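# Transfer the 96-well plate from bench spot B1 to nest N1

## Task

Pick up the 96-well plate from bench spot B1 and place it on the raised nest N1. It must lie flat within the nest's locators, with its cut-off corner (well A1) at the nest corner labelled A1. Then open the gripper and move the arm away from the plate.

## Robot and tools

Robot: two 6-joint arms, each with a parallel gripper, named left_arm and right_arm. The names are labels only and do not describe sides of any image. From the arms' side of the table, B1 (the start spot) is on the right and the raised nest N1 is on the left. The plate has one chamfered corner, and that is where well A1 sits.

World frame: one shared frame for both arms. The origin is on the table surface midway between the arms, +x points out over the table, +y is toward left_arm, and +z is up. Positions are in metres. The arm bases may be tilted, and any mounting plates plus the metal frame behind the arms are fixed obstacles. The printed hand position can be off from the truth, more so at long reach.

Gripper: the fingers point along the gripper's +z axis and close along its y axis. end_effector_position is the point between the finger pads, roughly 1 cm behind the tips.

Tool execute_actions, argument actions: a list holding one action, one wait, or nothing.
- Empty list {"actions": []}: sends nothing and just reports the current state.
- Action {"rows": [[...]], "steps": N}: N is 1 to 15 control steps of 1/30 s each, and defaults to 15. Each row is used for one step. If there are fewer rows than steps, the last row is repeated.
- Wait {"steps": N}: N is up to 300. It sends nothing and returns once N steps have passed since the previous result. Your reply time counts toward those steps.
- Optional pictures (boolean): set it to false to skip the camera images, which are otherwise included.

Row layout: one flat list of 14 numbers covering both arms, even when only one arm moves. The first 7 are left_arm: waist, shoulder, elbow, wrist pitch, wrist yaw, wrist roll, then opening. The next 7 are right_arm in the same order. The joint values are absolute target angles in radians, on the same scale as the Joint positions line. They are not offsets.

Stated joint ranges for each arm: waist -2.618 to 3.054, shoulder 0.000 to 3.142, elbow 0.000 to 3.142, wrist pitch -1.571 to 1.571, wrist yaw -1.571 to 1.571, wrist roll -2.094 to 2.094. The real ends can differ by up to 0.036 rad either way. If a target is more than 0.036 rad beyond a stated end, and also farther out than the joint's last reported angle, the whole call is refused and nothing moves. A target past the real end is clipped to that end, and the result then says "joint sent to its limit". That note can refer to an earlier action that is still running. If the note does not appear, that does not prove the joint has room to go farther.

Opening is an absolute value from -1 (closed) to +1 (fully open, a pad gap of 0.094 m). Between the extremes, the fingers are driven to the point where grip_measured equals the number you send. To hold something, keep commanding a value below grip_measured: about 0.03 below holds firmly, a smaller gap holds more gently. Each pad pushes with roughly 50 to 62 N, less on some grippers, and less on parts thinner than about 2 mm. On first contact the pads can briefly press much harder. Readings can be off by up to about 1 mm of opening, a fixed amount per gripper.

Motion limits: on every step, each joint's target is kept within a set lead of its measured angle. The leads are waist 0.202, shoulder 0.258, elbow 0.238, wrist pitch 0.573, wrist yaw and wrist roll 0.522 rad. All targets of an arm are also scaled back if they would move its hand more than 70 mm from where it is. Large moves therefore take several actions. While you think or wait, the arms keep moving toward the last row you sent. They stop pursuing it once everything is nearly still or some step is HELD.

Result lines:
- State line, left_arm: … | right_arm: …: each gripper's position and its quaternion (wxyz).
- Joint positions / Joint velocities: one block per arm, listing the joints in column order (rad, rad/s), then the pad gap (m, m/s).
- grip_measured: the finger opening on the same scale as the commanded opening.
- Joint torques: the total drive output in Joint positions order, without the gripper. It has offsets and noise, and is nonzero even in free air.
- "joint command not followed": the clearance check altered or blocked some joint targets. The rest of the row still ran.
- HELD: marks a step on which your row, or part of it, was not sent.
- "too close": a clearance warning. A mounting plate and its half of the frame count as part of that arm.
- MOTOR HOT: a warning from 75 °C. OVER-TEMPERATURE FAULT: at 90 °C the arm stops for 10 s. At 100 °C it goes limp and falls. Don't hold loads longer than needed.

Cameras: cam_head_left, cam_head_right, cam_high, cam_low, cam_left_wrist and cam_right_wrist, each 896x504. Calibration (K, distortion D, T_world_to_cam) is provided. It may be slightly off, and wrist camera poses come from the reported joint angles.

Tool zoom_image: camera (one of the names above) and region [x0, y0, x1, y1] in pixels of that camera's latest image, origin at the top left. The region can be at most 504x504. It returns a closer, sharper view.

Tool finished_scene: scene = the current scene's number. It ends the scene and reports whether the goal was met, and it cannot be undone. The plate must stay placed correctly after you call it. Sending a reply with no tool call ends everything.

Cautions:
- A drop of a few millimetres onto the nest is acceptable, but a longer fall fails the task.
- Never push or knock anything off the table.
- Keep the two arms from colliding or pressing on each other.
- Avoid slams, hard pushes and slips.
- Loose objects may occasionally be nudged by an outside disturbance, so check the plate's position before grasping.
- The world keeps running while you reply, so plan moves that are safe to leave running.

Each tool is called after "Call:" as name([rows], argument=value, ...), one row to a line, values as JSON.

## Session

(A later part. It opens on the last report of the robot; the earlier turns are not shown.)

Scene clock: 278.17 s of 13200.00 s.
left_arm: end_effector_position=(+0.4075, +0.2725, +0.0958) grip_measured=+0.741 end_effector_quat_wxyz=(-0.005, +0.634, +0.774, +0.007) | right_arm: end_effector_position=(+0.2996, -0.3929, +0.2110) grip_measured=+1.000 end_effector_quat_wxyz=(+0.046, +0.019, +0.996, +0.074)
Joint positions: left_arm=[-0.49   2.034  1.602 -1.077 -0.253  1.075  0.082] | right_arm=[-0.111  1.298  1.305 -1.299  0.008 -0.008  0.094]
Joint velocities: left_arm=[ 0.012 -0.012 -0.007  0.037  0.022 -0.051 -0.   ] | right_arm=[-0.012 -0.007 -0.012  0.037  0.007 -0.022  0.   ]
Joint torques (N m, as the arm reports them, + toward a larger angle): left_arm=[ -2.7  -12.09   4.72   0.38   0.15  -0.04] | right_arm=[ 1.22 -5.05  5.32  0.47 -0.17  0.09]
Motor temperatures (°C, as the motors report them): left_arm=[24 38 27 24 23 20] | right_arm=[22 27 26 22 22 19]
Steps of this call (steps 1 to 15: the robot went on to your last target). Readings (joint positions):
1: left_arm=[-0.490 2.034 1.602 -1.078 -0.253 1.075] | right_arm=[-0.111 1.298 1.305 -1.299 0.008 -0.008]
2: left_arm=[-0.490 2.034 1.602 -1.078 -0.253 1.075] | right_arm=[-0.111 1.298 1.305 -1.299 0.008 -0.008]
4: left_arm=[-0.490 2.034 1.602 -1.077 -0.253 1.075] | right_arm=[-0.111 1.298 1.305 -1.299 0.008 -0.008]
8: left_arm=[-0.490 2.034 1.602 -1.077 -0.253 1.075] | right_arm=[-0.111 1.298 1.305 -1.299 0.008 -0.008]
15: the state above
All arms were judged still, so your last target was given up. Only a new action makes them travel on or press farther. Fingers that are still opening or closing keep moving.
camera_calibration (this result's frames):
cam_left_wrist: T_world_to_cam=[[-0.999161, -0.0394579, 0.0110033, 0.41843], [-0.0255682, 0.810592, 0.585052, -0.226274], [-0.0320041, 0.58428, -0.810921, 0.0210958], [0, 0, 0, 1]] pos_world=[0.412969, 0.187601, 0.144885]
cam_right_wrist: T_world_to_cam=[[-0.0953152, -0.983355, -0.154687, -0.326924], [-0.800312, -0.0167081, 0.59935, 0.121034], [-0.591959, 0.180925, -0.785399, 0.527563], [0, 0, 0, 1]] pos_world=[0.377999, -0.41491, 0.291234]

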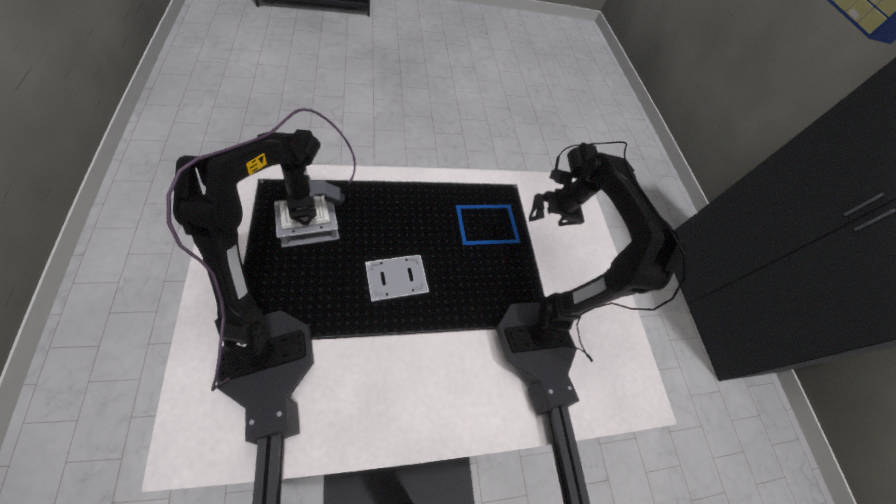

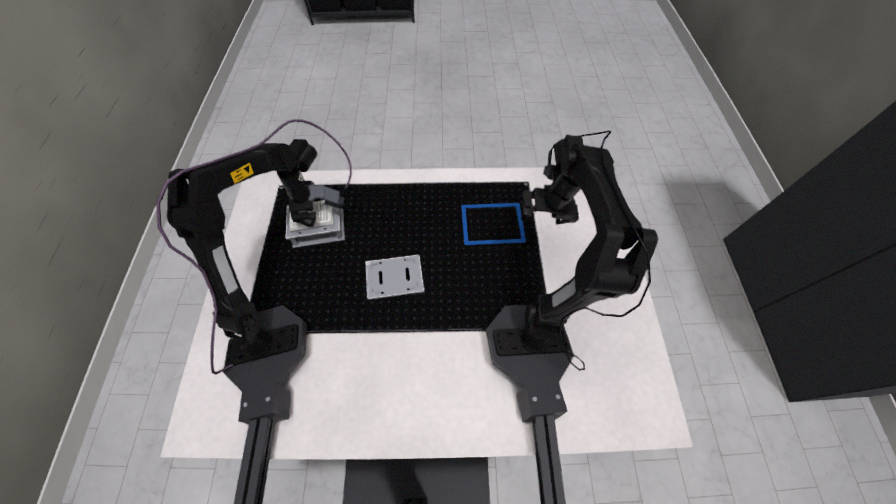

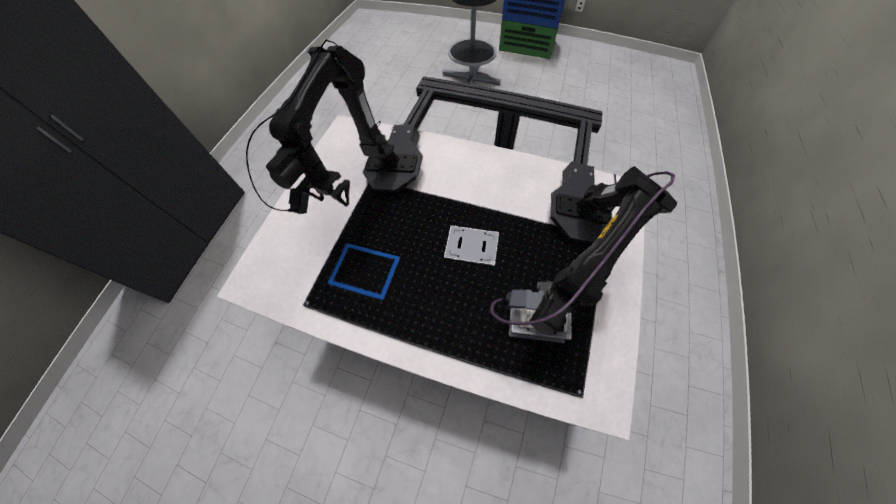

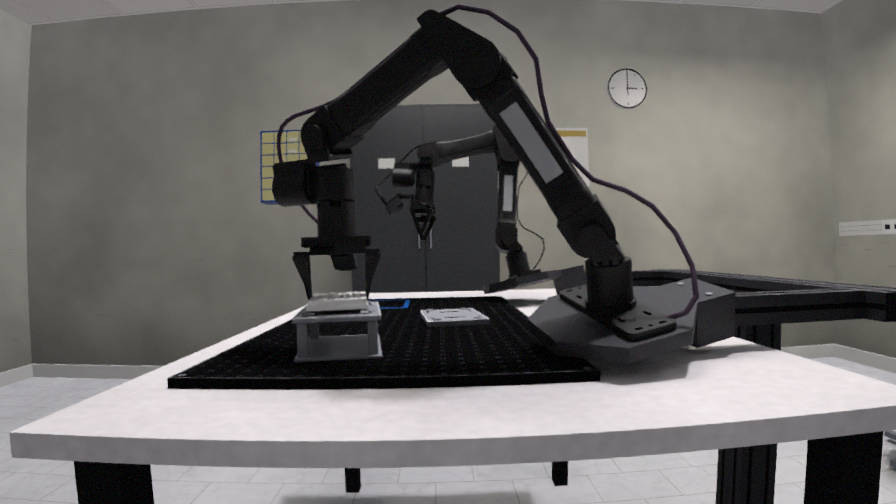

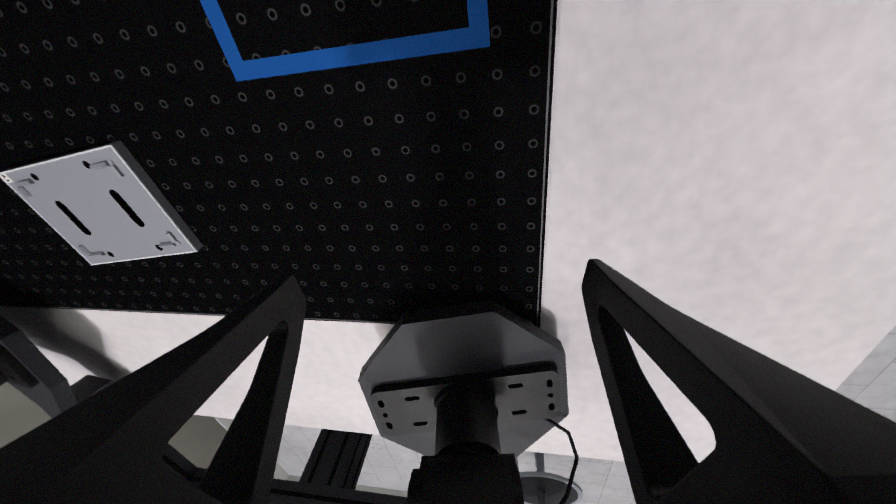

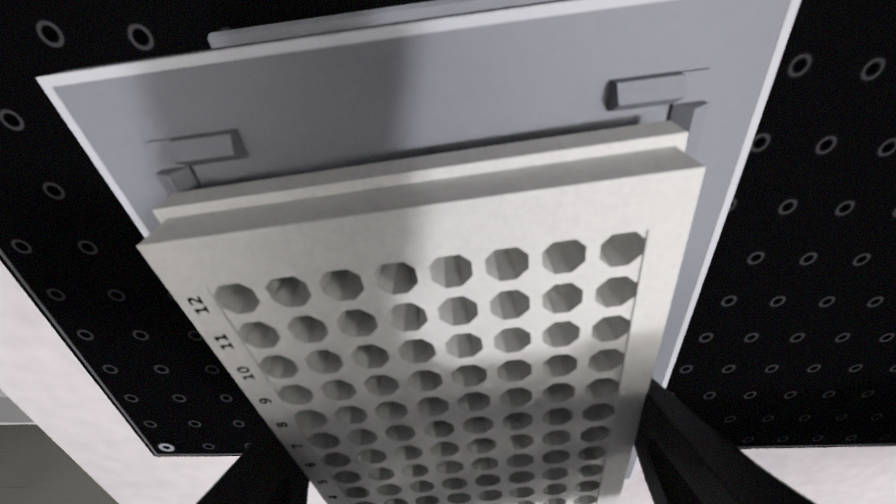

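Call:
execute_actions([
  {"rows":[[-0.509,2.041,1.595,-1.068,-0.24,1.088,0.71,-0.1,1.3,1.3,-1.3,0,0,1]]},
])

Scene clock: 286.00 s of 13200.00 s.
left_arm: end_effector_position=(+0.4072, +0.2701, +0.0964) grip_measured=+0.741 end_effector_quat_wxyz=(-0.004, +0.639, +0.769, +0.007) | right_arm: end_effector_position=(+0.2996, -0.3929, +0.2110) grip_measured=+1.000 end_effector_quat_wxyz=(+0.046, +0.019, +0.996, +0.074)
Joint positions: left_arm=[-0.496  2.034  1.602 -1.077 -0.253  1.083  0.082] | right_arm=[-0.111  1.298  1.305 -1.299  0.008 -0.008  0.094]
Joint velocities: left_arm=[-0.012  0.002 -0.002  0.007 -0.037 -0.066 -0.001] | right_arm=[-0.002 -0.007 -0.007 -0.051 -0.051 -0.037  0.   ]
Joint torques (N m, as the arm reports them, + toward a larger angle): left_arm=[ -3.88 -12.09   4.73   0.39   0.15   0.07] | right_arm=[ 1.26 -4.9   5.2   0.48 -0.14  0.06]
Motor temperatures (°C, as the motors report them): left_arm=[24 37 27 24 23 20] | right_arm=[22 27 26 22 22 19]
Steps of this call (steps 1 to 90: nothing new was sent; then 4.33 s passed at rest; steps 91 to 105: all 15 steps of this action). Readings (joint positions):
91: left_arm=[-0.490 2.034 1.602 -1.077 -0.253 1.076] | right_arm=[-0.111 1.298 1.305 -1.299 0.008 -0.008]
92: left_arm=[-0.491 2.034 1.602 -1.077 -0.253 1.077] | right_arm=[-0.111 1.298 1.305 -1.299 0.008 -0.008]
94: left_arm=[-0.493 2.034 1.602 -1.077 -0.253 1.079] | right_arm=[-0.111 1.298 1.305 -1.299 0.008 -0.008]
98: left_arm=[-0.496 2.034 1.602 -1.077 -0.253 1.082] | right_arm=[-0.111 1.298 1.305 -1.299 0.008 -0.008]
105: the state above
camera_calibration (this result's frames):
cam_left_wrist: T_world_to_cam=[[-0.999626, -0.0256164, 0.00956035, 0.414572], [-0.0152049, 0.811403, 0.584289, -0.229042], [-0.0227247, 0.583925, -0.811489, 0.0192996], [0, 0, 0, 1]] pos_world=[0.411373, 0.185196, 0.145525]
cam_right_wrist: T_world_to_cam=[[-0.0953152, -0.983355, -0.154687, -0.326924], [-0.800312, -0.0167081, 0.59935, 0.121034], [-0.591959, 0.180925, -0.785399, 0.527563], [0, 0, 0, 1]] pos_world=[0.377999, -0.41491, 0.291234]

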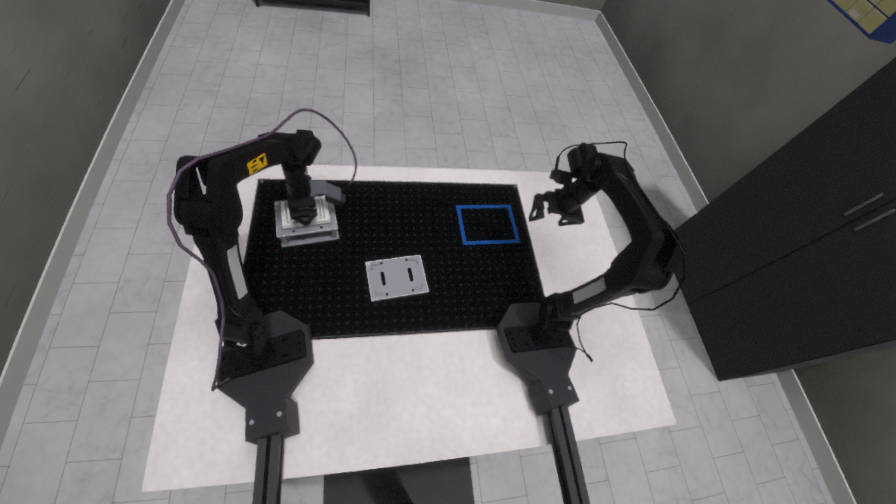

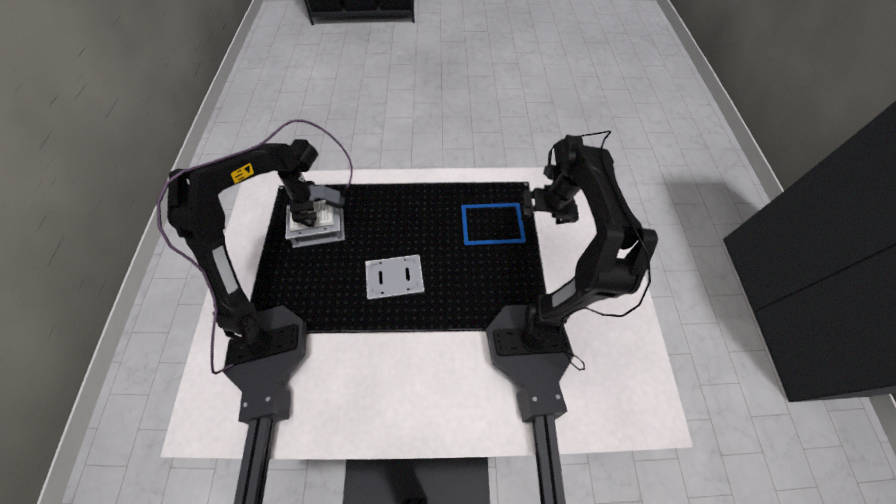

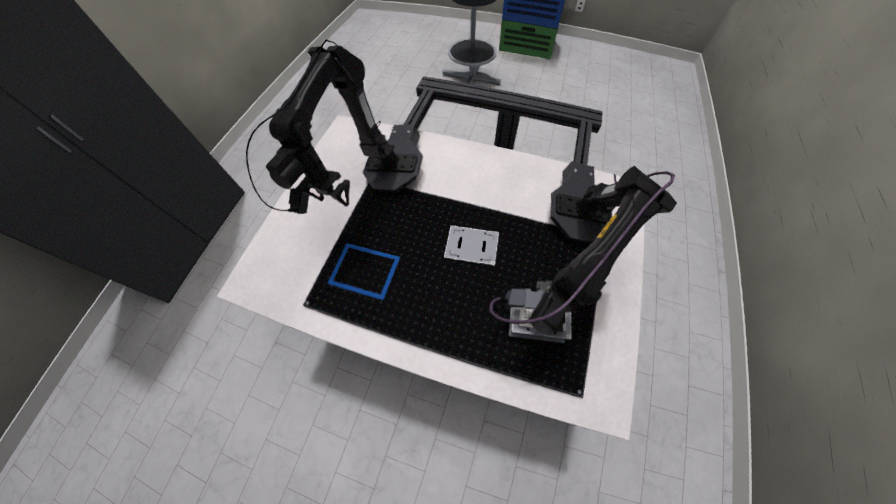

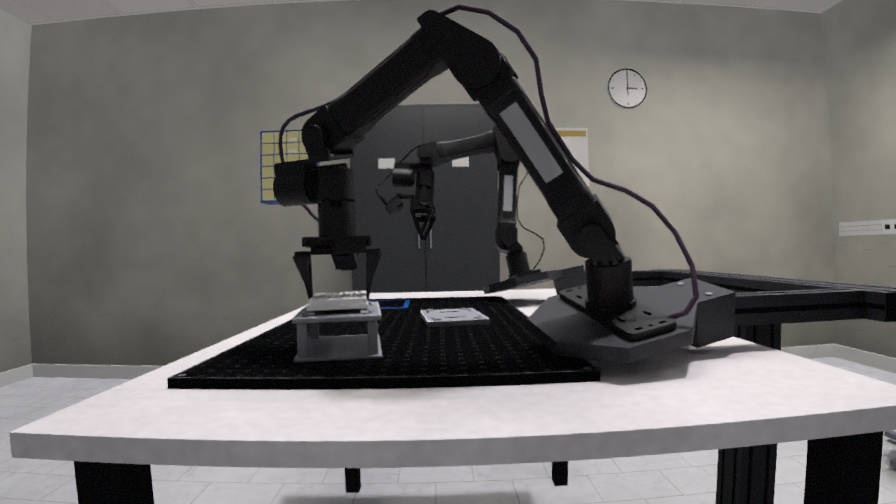

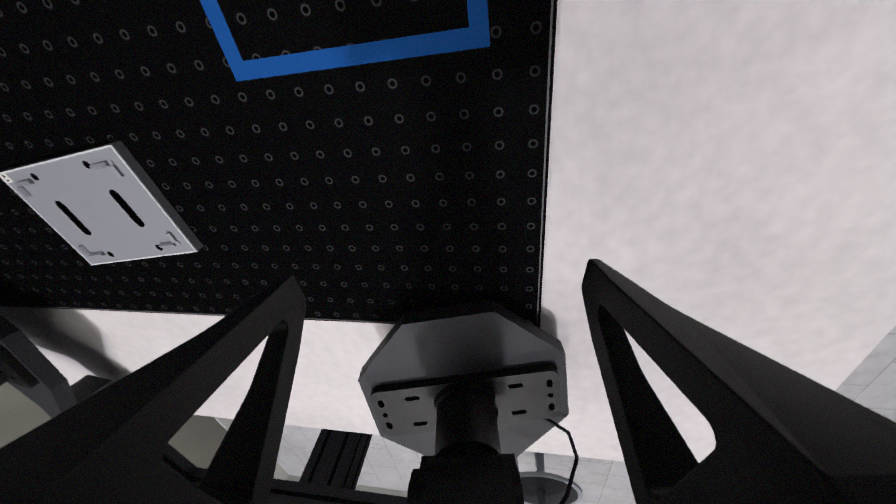

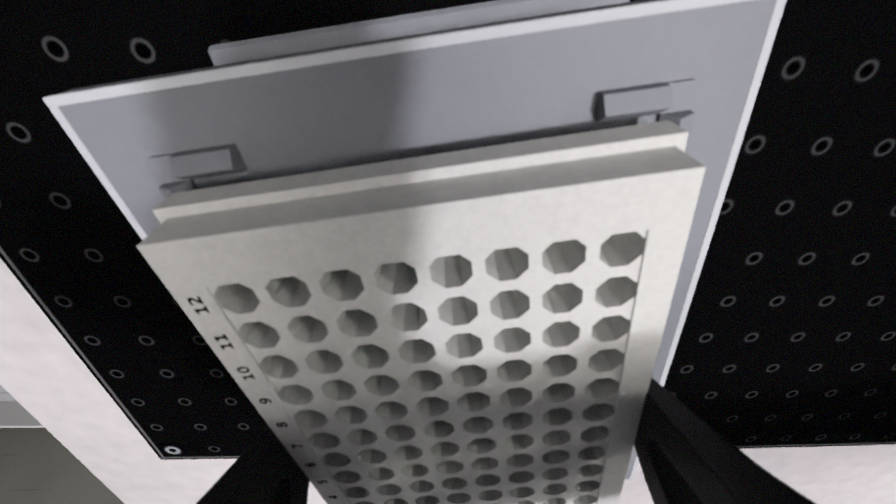

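Looks aligned. Lower.

Call:
execute_actions([
  {"rows":[[-0.5,2.053,1.595,-1.063,-0.24,1.088,0.71,-0.1,1.3,1.3,-1.3,0,0,1]]},
])

Call:
zoom_image(camera="cam_low", region=[280, 260, 400, 340])

Scene clock: 290.57 s of 13200.00 s.
left_arm: end_effector_position=(+0.4069, +0.2692, +0.0925) grip_measured=+0.741 end_effector_quat_wxyz=(-0.008, +0.640, +0.768, +0.005) | right_arm: end_effector_position=(+0.2996, -0.3929, +0.2110) grip_measured=+1.000 end_effector_quat_wxyz=(+0.046, +0.019, +0.996, +0.074)
Joint positions: left_arm=[-0.496  2.045  1.602 -1.073 -0.253  1.084  0.082] | right_arm=[-0.111  1.298  1.305 -1.299  0.008 -0.008  0.094]
Joint velocities: left_arm=[-0.007 -0.027 -0.012  0.037 -0.051 -0.022  0.001] | right_arm=[ 0.007 -0.002 -0.012 -0.007  0.007 -0.037  0.   ]
Joint torques (N m, as the arm reports them, + toward a larger angle): left_arm=[ -3.18 -12.05   4.72   0.39   0.14   0.07] | right_arm=[ 1.23 -4.94  5.28  0.44 -0.15  0.07]
Motor temperatures (°C, as the motors report them): left_arm=[24 37 27 24 23 20] | right_arm=[22 27 26 22 22 19]
Steps of this call (steps 1 to 15: the robot went on to your last target; steps 16 to 90: nothing new was sent; then 1.07 s passed at rest; steps 91 to 105: all 15 steps of this action). Readings (joint positions):
91: left_arm=[-0.496 2.035 1.602 -1.077 -0.253 1.083] | right_arm=[-0.111 1.298 1.305 -1.299 0.008 -0.008]
92: left_arm=[-0.496 2.036 1.602 -1.076 -0.253 1.083] | right_arm=[-0.111 1.298 1.305 -1.299 0.008 -0.008]
94: left_arm=[-0.496 2.040 1.602 -1.074 -0.253 1.083] | right_arm=[-0.111 1.298 1.305 -1.299 0.008 -0.008]
98: left_arm=[-0.496 2.045 1.602 -1.073 -0.253 1.083] | right_arm=[-0.111 1.298 1.305 -1.299 0.008 -0.008]
105: the state above
camera_calibration (this result's frames):
cam_left_wrist: T_world_to_cam=[[-0.999599, -0.0231771, 0.0162429, 0.41299], [-0.0092623, 0.810203, 0.586076, -0.228298], [-0.0267435, 0.585691, -0.810093, 0.0176727], [0, 0, 0, 1]] pos_world=[0.411182, 0.184189, 0.141408]
cam_right_wrist: T_world_to_cam=[[-0.0953152, -0.983355, -0.154687, -0.326924], [-0.800312, -0.0167081, 0.59935, 0.121034], [-0.591959, 0.180925, -0.785399, 0.527563], [0, 0, 0, 1]] pos_world=[0.377999, -0.41491, 0.291234]

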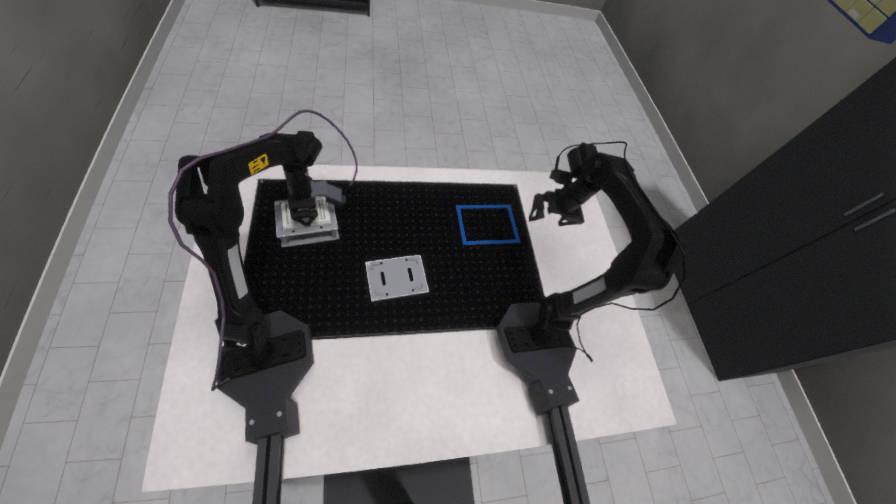

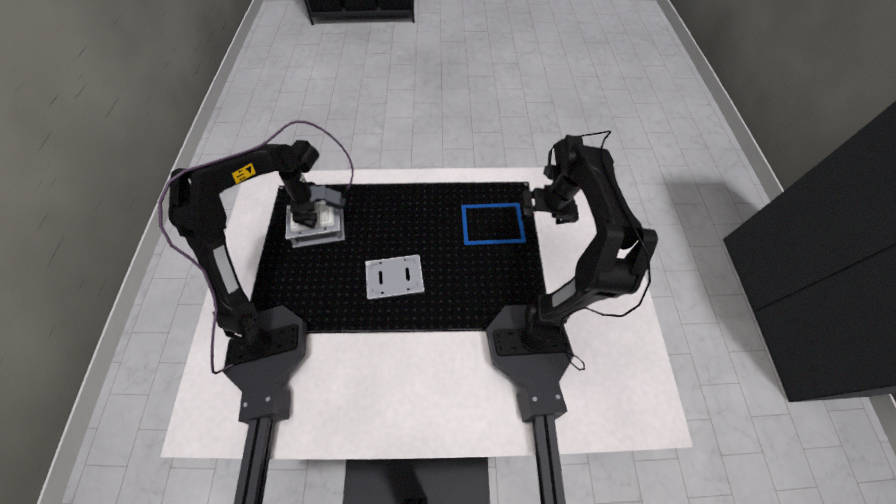

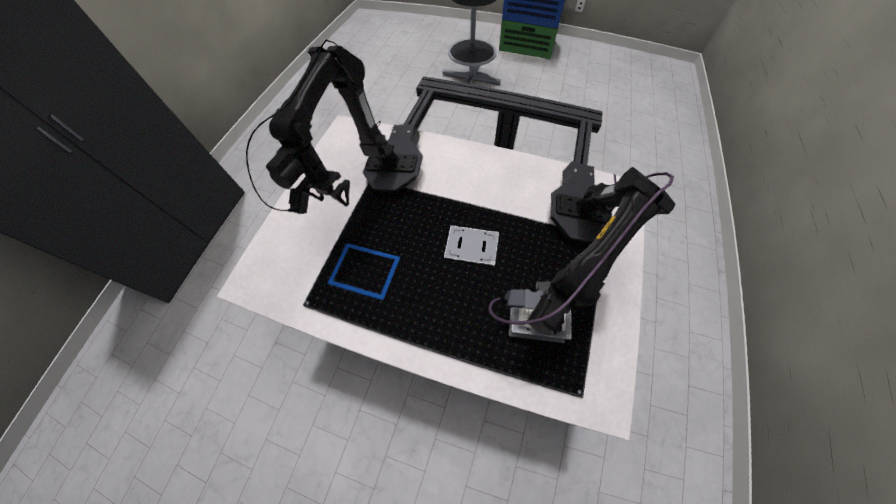

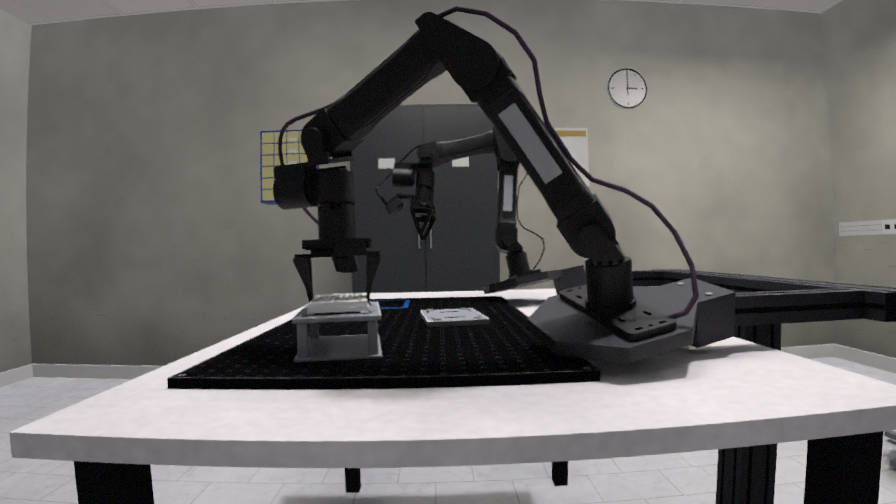

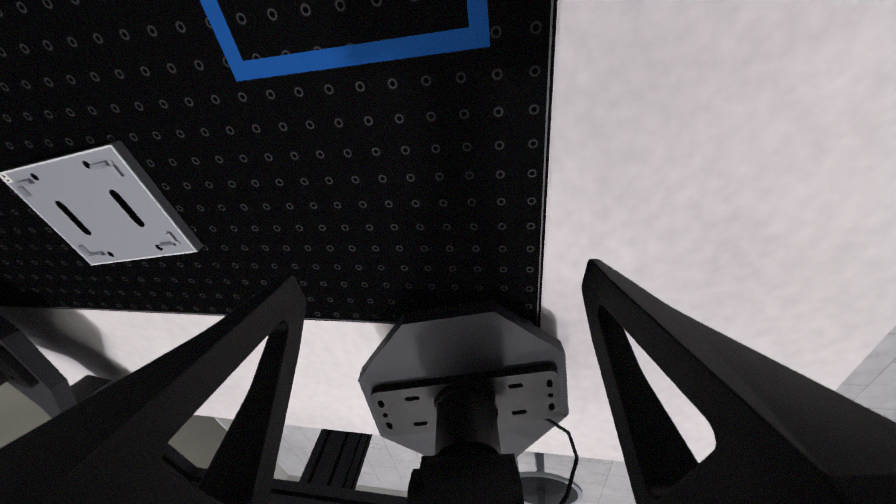

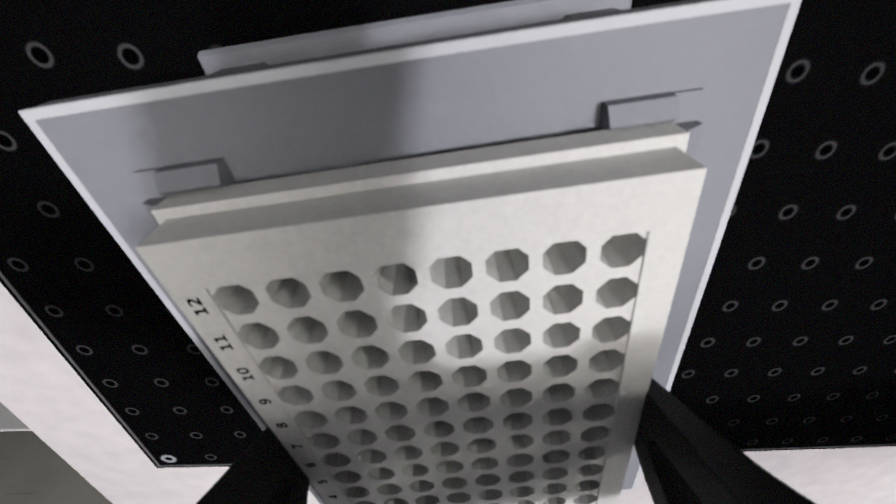

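Region (280, 260, 400, 340) of cam_low's 896x504 image, scaled by 4.200, with more detail than that image has.

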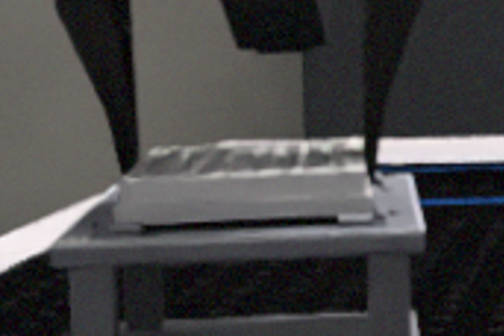

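Release and see.

Call:
execute_actions([
  {"rows":[[-0.5,2.045,1.595,-1.063,-0.24,1.088,1,-0.1,1.3,1.3,-1.3,0,0,1]]},
], pictures=false)

Call:
execute_actions([
  {"rows":[[-0.5,2.0,1.595,-1.08,-0.24,1.088,1,-0.1,1.3,1.3,-1.3,0,0,1],[-0.5,1.97,1.595,-1.09,-0.24,1.088,1,-0.1,1.3,1.3,-1.3,0,0,1],[-0.5,1.94,1.595,-1.1,-0.24,1.088,1,-0.1,1.3,1.3,-1.3,0,0,1],[-0.5,1.9,1.595,-1.12,-0.24,1.088,1,-0.1,1.3,1.3,-1.3,0,0,1],[-0.5,1.86,1.595,-1.14,-0.24,1.088,1,-0.1,1.3,1.3,-1.3,0,0,1],[-0.5,1.82,1.595,-1.16,-0.24,1.088,1,-0.1,1.3,1.3,-1.3,0,0,1]]},
])

Call:
zoom_image(camera="cam_low", region=[280, 260, 400, 340])

Scene clock: 299.07 s of 13200.00 s.
left_arm: end_effector_position=(+0.4071, +0.2691, +0.0925) grip_measured=+1.000 end_effector_quat_wxyz=(-0.007, +0.640, +0.768, +0.006) | right_arm: end_effector_position=(+0.2996, -0.3929, +0.2110) grip_measured=+1.000 end_effector_quat_wxyz=(+0.046, +0.019, +0.996, +0.074)
Joint positions: left_arm=[-0.496  2.045  1.602 -1.072 -0.253  1.084  0.094] | right_arm=[-0.111  1.298  1.305 -1.299  0.008 -0.008  0.094]
Joint velocities: left_arm=[-0.022  0.017  0.002  0.066 -0.022  0.051  0.   ] | right_arm=[-0.007 -0.017  0.002 -0.022 -0.022 -0.022  0.   ]
Joint torques (N m, as the arm reports them, + toward a larger angle): left_arm=[ -3.18 -12.7    4.72   0.38   0.16   0.06] | right_arm=[ 1.2  -5.01  5.33  0.47 -0.16  0.09]
Motor temperatures (°C, as the motors report them): left_arm=[24 36 27 24 23 20] | right_arm=[22 27 26 22 22 19]
Steps of this call (steps 1 to 15: the robot went on to your last target; steps 16 to 90: nothing new was sent; then 5.00 s passed at rest; steps 91 to 105: all 15 steps of this action). Readings (joint positions):
91: left_arm=[-0.496 2.045 1.602 -1.073 -0.253 1.084] | right_arm=[-0.111 1.298 1.305 -1.299 0.008 -0.008]
92: left_arm=[-0.496 2.045 1.602 -1.073 -0.253 1.084] | right_arm=[-0.111 1.298 1.305 -1.299 0.008 -0.008]
94: left_arm=[-0.496 2.045 1.602 -1.073 -0.253 1.084] | right_arm=[-0.111 1.298 1.305 -1.299 0.008 -0.008]
98: left_arm=[-0.496 2.045 1.602 -1.072 -0.253 1.084] | right_arm=[-0.111 1.298 1.305 -1.299 0.008 -0.008]
105: the state above

Scene clock: 299.57 s of 13200.00 s.
left_arm: end_effector_position=(+0.4042, +0.2912, +0.1759) grip_measured=+1.000 end_effector_quat_wxyz=(+0.066, +0.623, +0.779, +0.036) | right_arm: end_effector_position=(+0.2996, -0.3929, +0.2110) grip_measured=+1.000 end_effector_quat_wxyz=(+0.046, +0.019, +0.996, +0.074)
Joint positions: left_arm=[-0.496  1.805  1.593 -1.14  -0.253  1.084  0.094] | right_arm=[-0.111  1.298  1.305 -1.299  0.008 -0.008  0.094]
Joint velocities: left_arm=[-0.007  0.095 -0.012 -0.066  0.022 -0.022  0.   ] | right_arm=[-0.002 -0.002  0.007  0.066  0.037  0.007  0.   ]
Joint torques (N m, as the arm reports them, + toward a larger angle): left_arm=[ -2.74 -10.23   5.67   0.45   0.15   0.06] | right_arm=[ 1.24 -4.9   5.27  0.48 -0.18  0.06]
Motor temperatures (°C, as the motors report them): left_arm=[24 36 27 24 23 20] | right_arm=[22 27 26 22 22 19]
Steps of this call (steps 1 to 15: all 15 steps of this action). Readings (joint positions):
1: left_arm=[-0.496 2.043 1.602 -1.072 -0.253 1.084] | right_arm=[-0.111 1.298 1.305 -1.299 0.008 -0.008]
2: left_arm=[-0.496 2.037 1.601 -1.073 -0.253 1.084] | right_arm=[-0.111 1.298 1.305 -1.299 0.008 -0.008]
4: left_arm=[-0.496 2.006 1.594 -1.078 -0.253 1.084] | right_arm=[-0.111 1.298 1.305 -1.299 0.008 -0.008]
8: left_arm=[-0.496 1.872 1.589 -1.116 -0.253 1.084] | right_arm=[-0.111 1.298 1.305 -1.299 0.008 -0.008]
15: the state above
camera_calibration (this result's frames):
cam_left_wrist: T_world_to_cam=[[-0.989026, -0.0636514, -0.13333, 0.443251], [-0.126035, 0.834385, 0.536578, -0.246153], [0.0770948, 0.547494, -0.833251, 0.0455021], [0, 0, 0, 1]] pos_world=[0.403854, 0.208688, 0.229094]
cam_right_wrist: T_world_to_cam=[[-0.0953152, -0.983355, -0.154687, -0.326924], [-0.800312, -0.0167081, 0.59935, 0.121034], [-0.591959, 0.180925, -0.785399, 0.527563], [0, 0, 0, 1]] pos_world=[0.377999, -0.41491, 0.291234]

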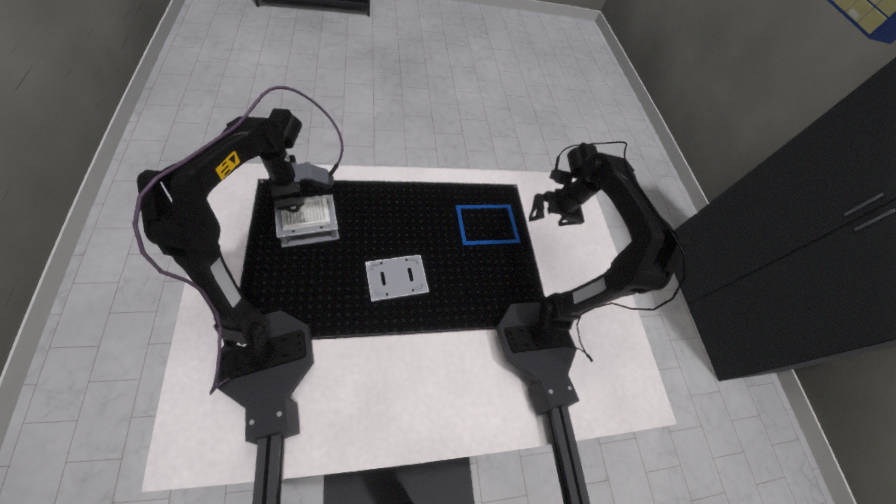

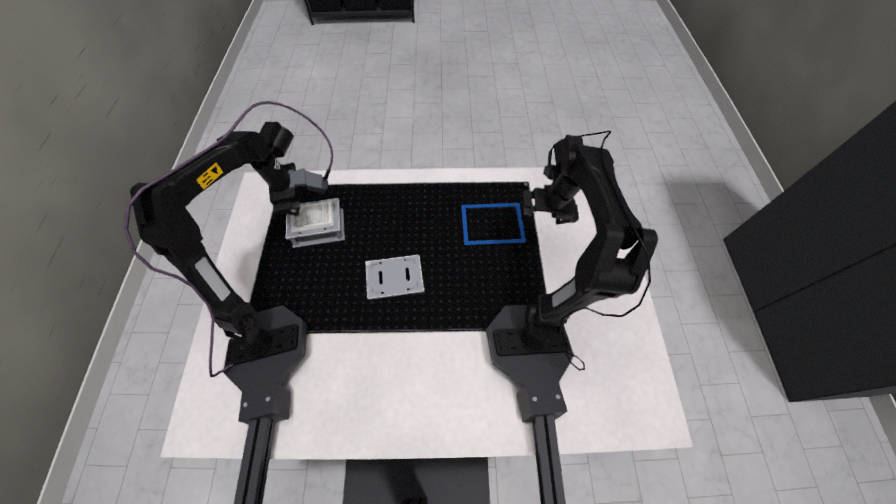

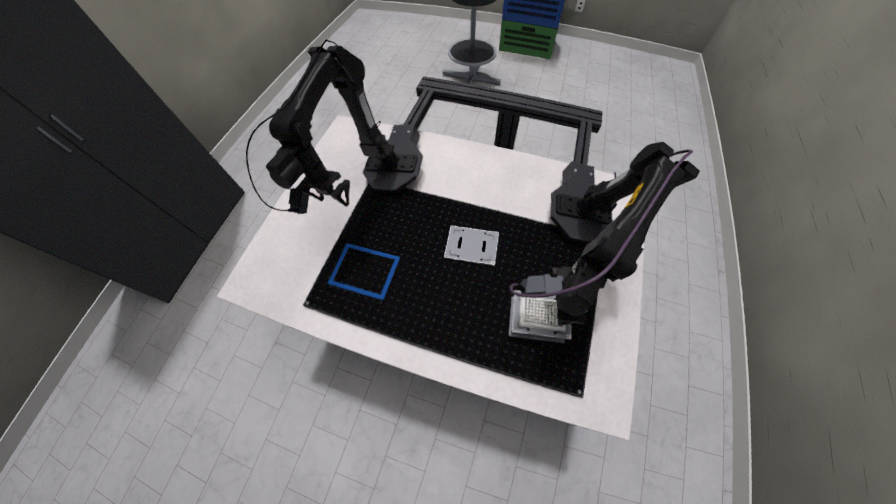

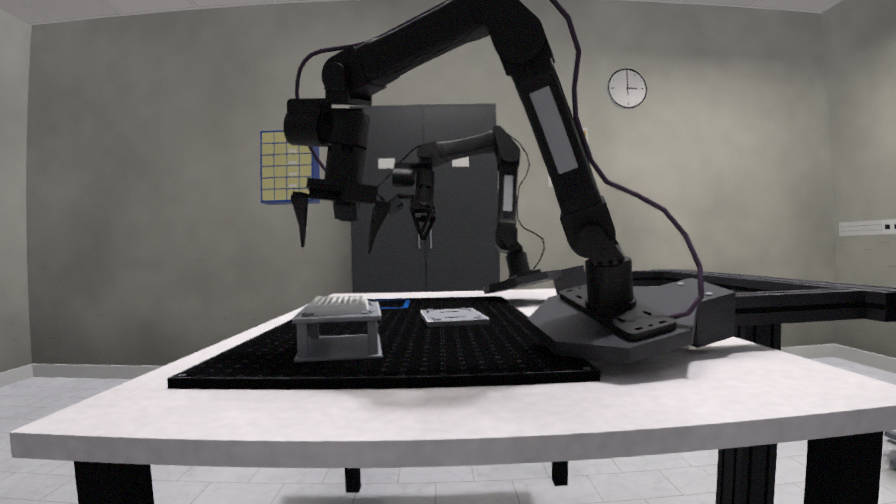

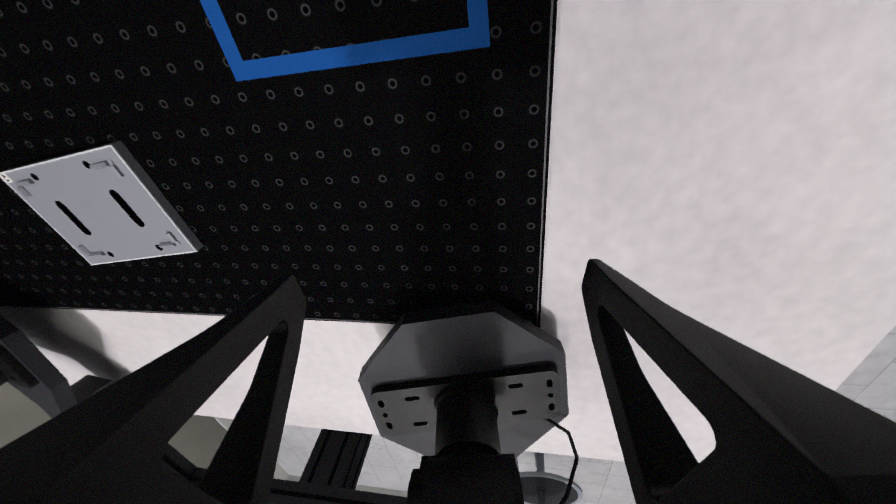

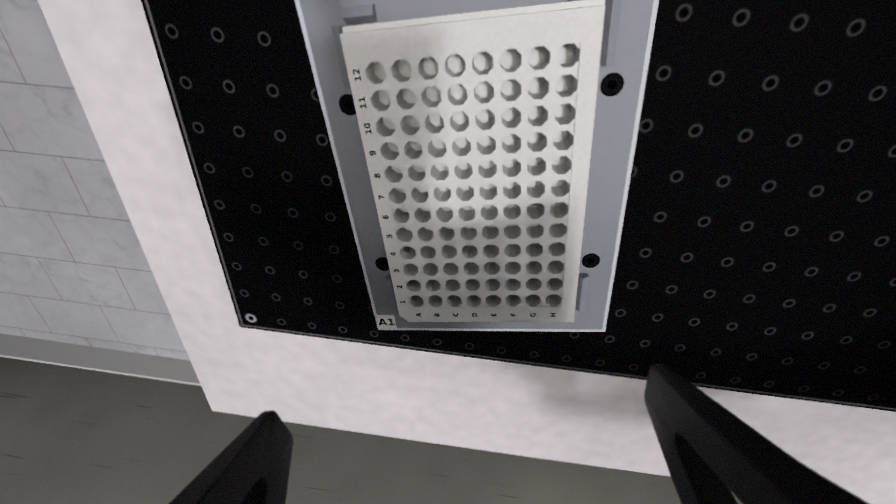

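Region (280, 260, 400, 340) of cam_low's 896x504 image, scaled by 4.200, with more detail than that image has.

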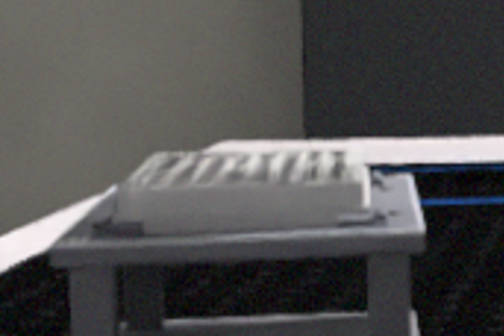

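Call:
execute_actions([
  {"rows":[[0,1.5,1.5,-1.2,-0.24,1.088,1,-0.1,1.3,1.3,-1.3,0,0,1]]},
], pictures=false)

Call:
finished_scene(scene=1)

Scene clock: 304.60 s of 13200.00 s.
left_arm: end_effector_position=(+0.3541, +0.4934, +0.2206) grip_measured=+1.000 end_effector_quat_wxyz=(+0.064, +0.394, +0.911, +0.104) | right_arm: end_effector_position=(+0.2996, -0.3929, +0.2110) grip_measured=+1.000 end_effector_quat_wxyz=(+0.046, +0.019, +0.996, +0.074)
Joint positions: left_arm=[ 0.018  1.495  1.512 -1.181 -0.263  1.086  0.094] | right_arm=[-0.111  1.298  1.305 -1.299  0.008 -0.008  0.094]
Joint velocities: left_arm=[-0.178 -0.002  0.002 -0.154  0.081 -0.007  0.   ] | right_arm=[-0.007 -0.002 -0.007 -0.11   0.022 -0.022  0.   ]
Joint torques (N m, as the arm reports them, + toward a larger angle): left_arm=[-1.79 -8.43  4.99  0.56  0.11  0.03] | right_arm=[ 1.27 -5.1   5.15  0.46 -0.19  0.09]
Motor temperatures (°C, as the motors report them): left_arm=[24 36 27 24 23 20] | right_arm=[22 27 26 22 22 19]
Steps of this call (steps 1 to 15: the robot went on to your last target; steps 16 to 90: nothing new was sent; then 1.53 s passed at rest; steps 91 to 105: all 15 steps of this action). Readings (joint positions):
91: left_arm=[-0.483 1.797 1.578 -1.138 -0.245 1.085] | right_arm=[-0.111 1.298 1.305 -1.299 0.008 -0.008]
92: left_arm=[-0.458 1.767 1.553 -1.138 -0.239 1.085] | right_arm=[-0.111 1.298 1.305 -1.299 0.008 -0.008]
94: left_arm=[-0.374 1.689 1.519 -1.153 -0.237 1.085] | right_arm=[-0.111 1.298 1.305 -1.299 0.008 -0.008]
98: left_arm=[-0.121 1.540 1.512 -1.163 -0.238 1.085] | right_arm=[-0.111 1.298 1.305 -1.299 0.008 -0.008]
105: the state above

The scene is finished: the task was done.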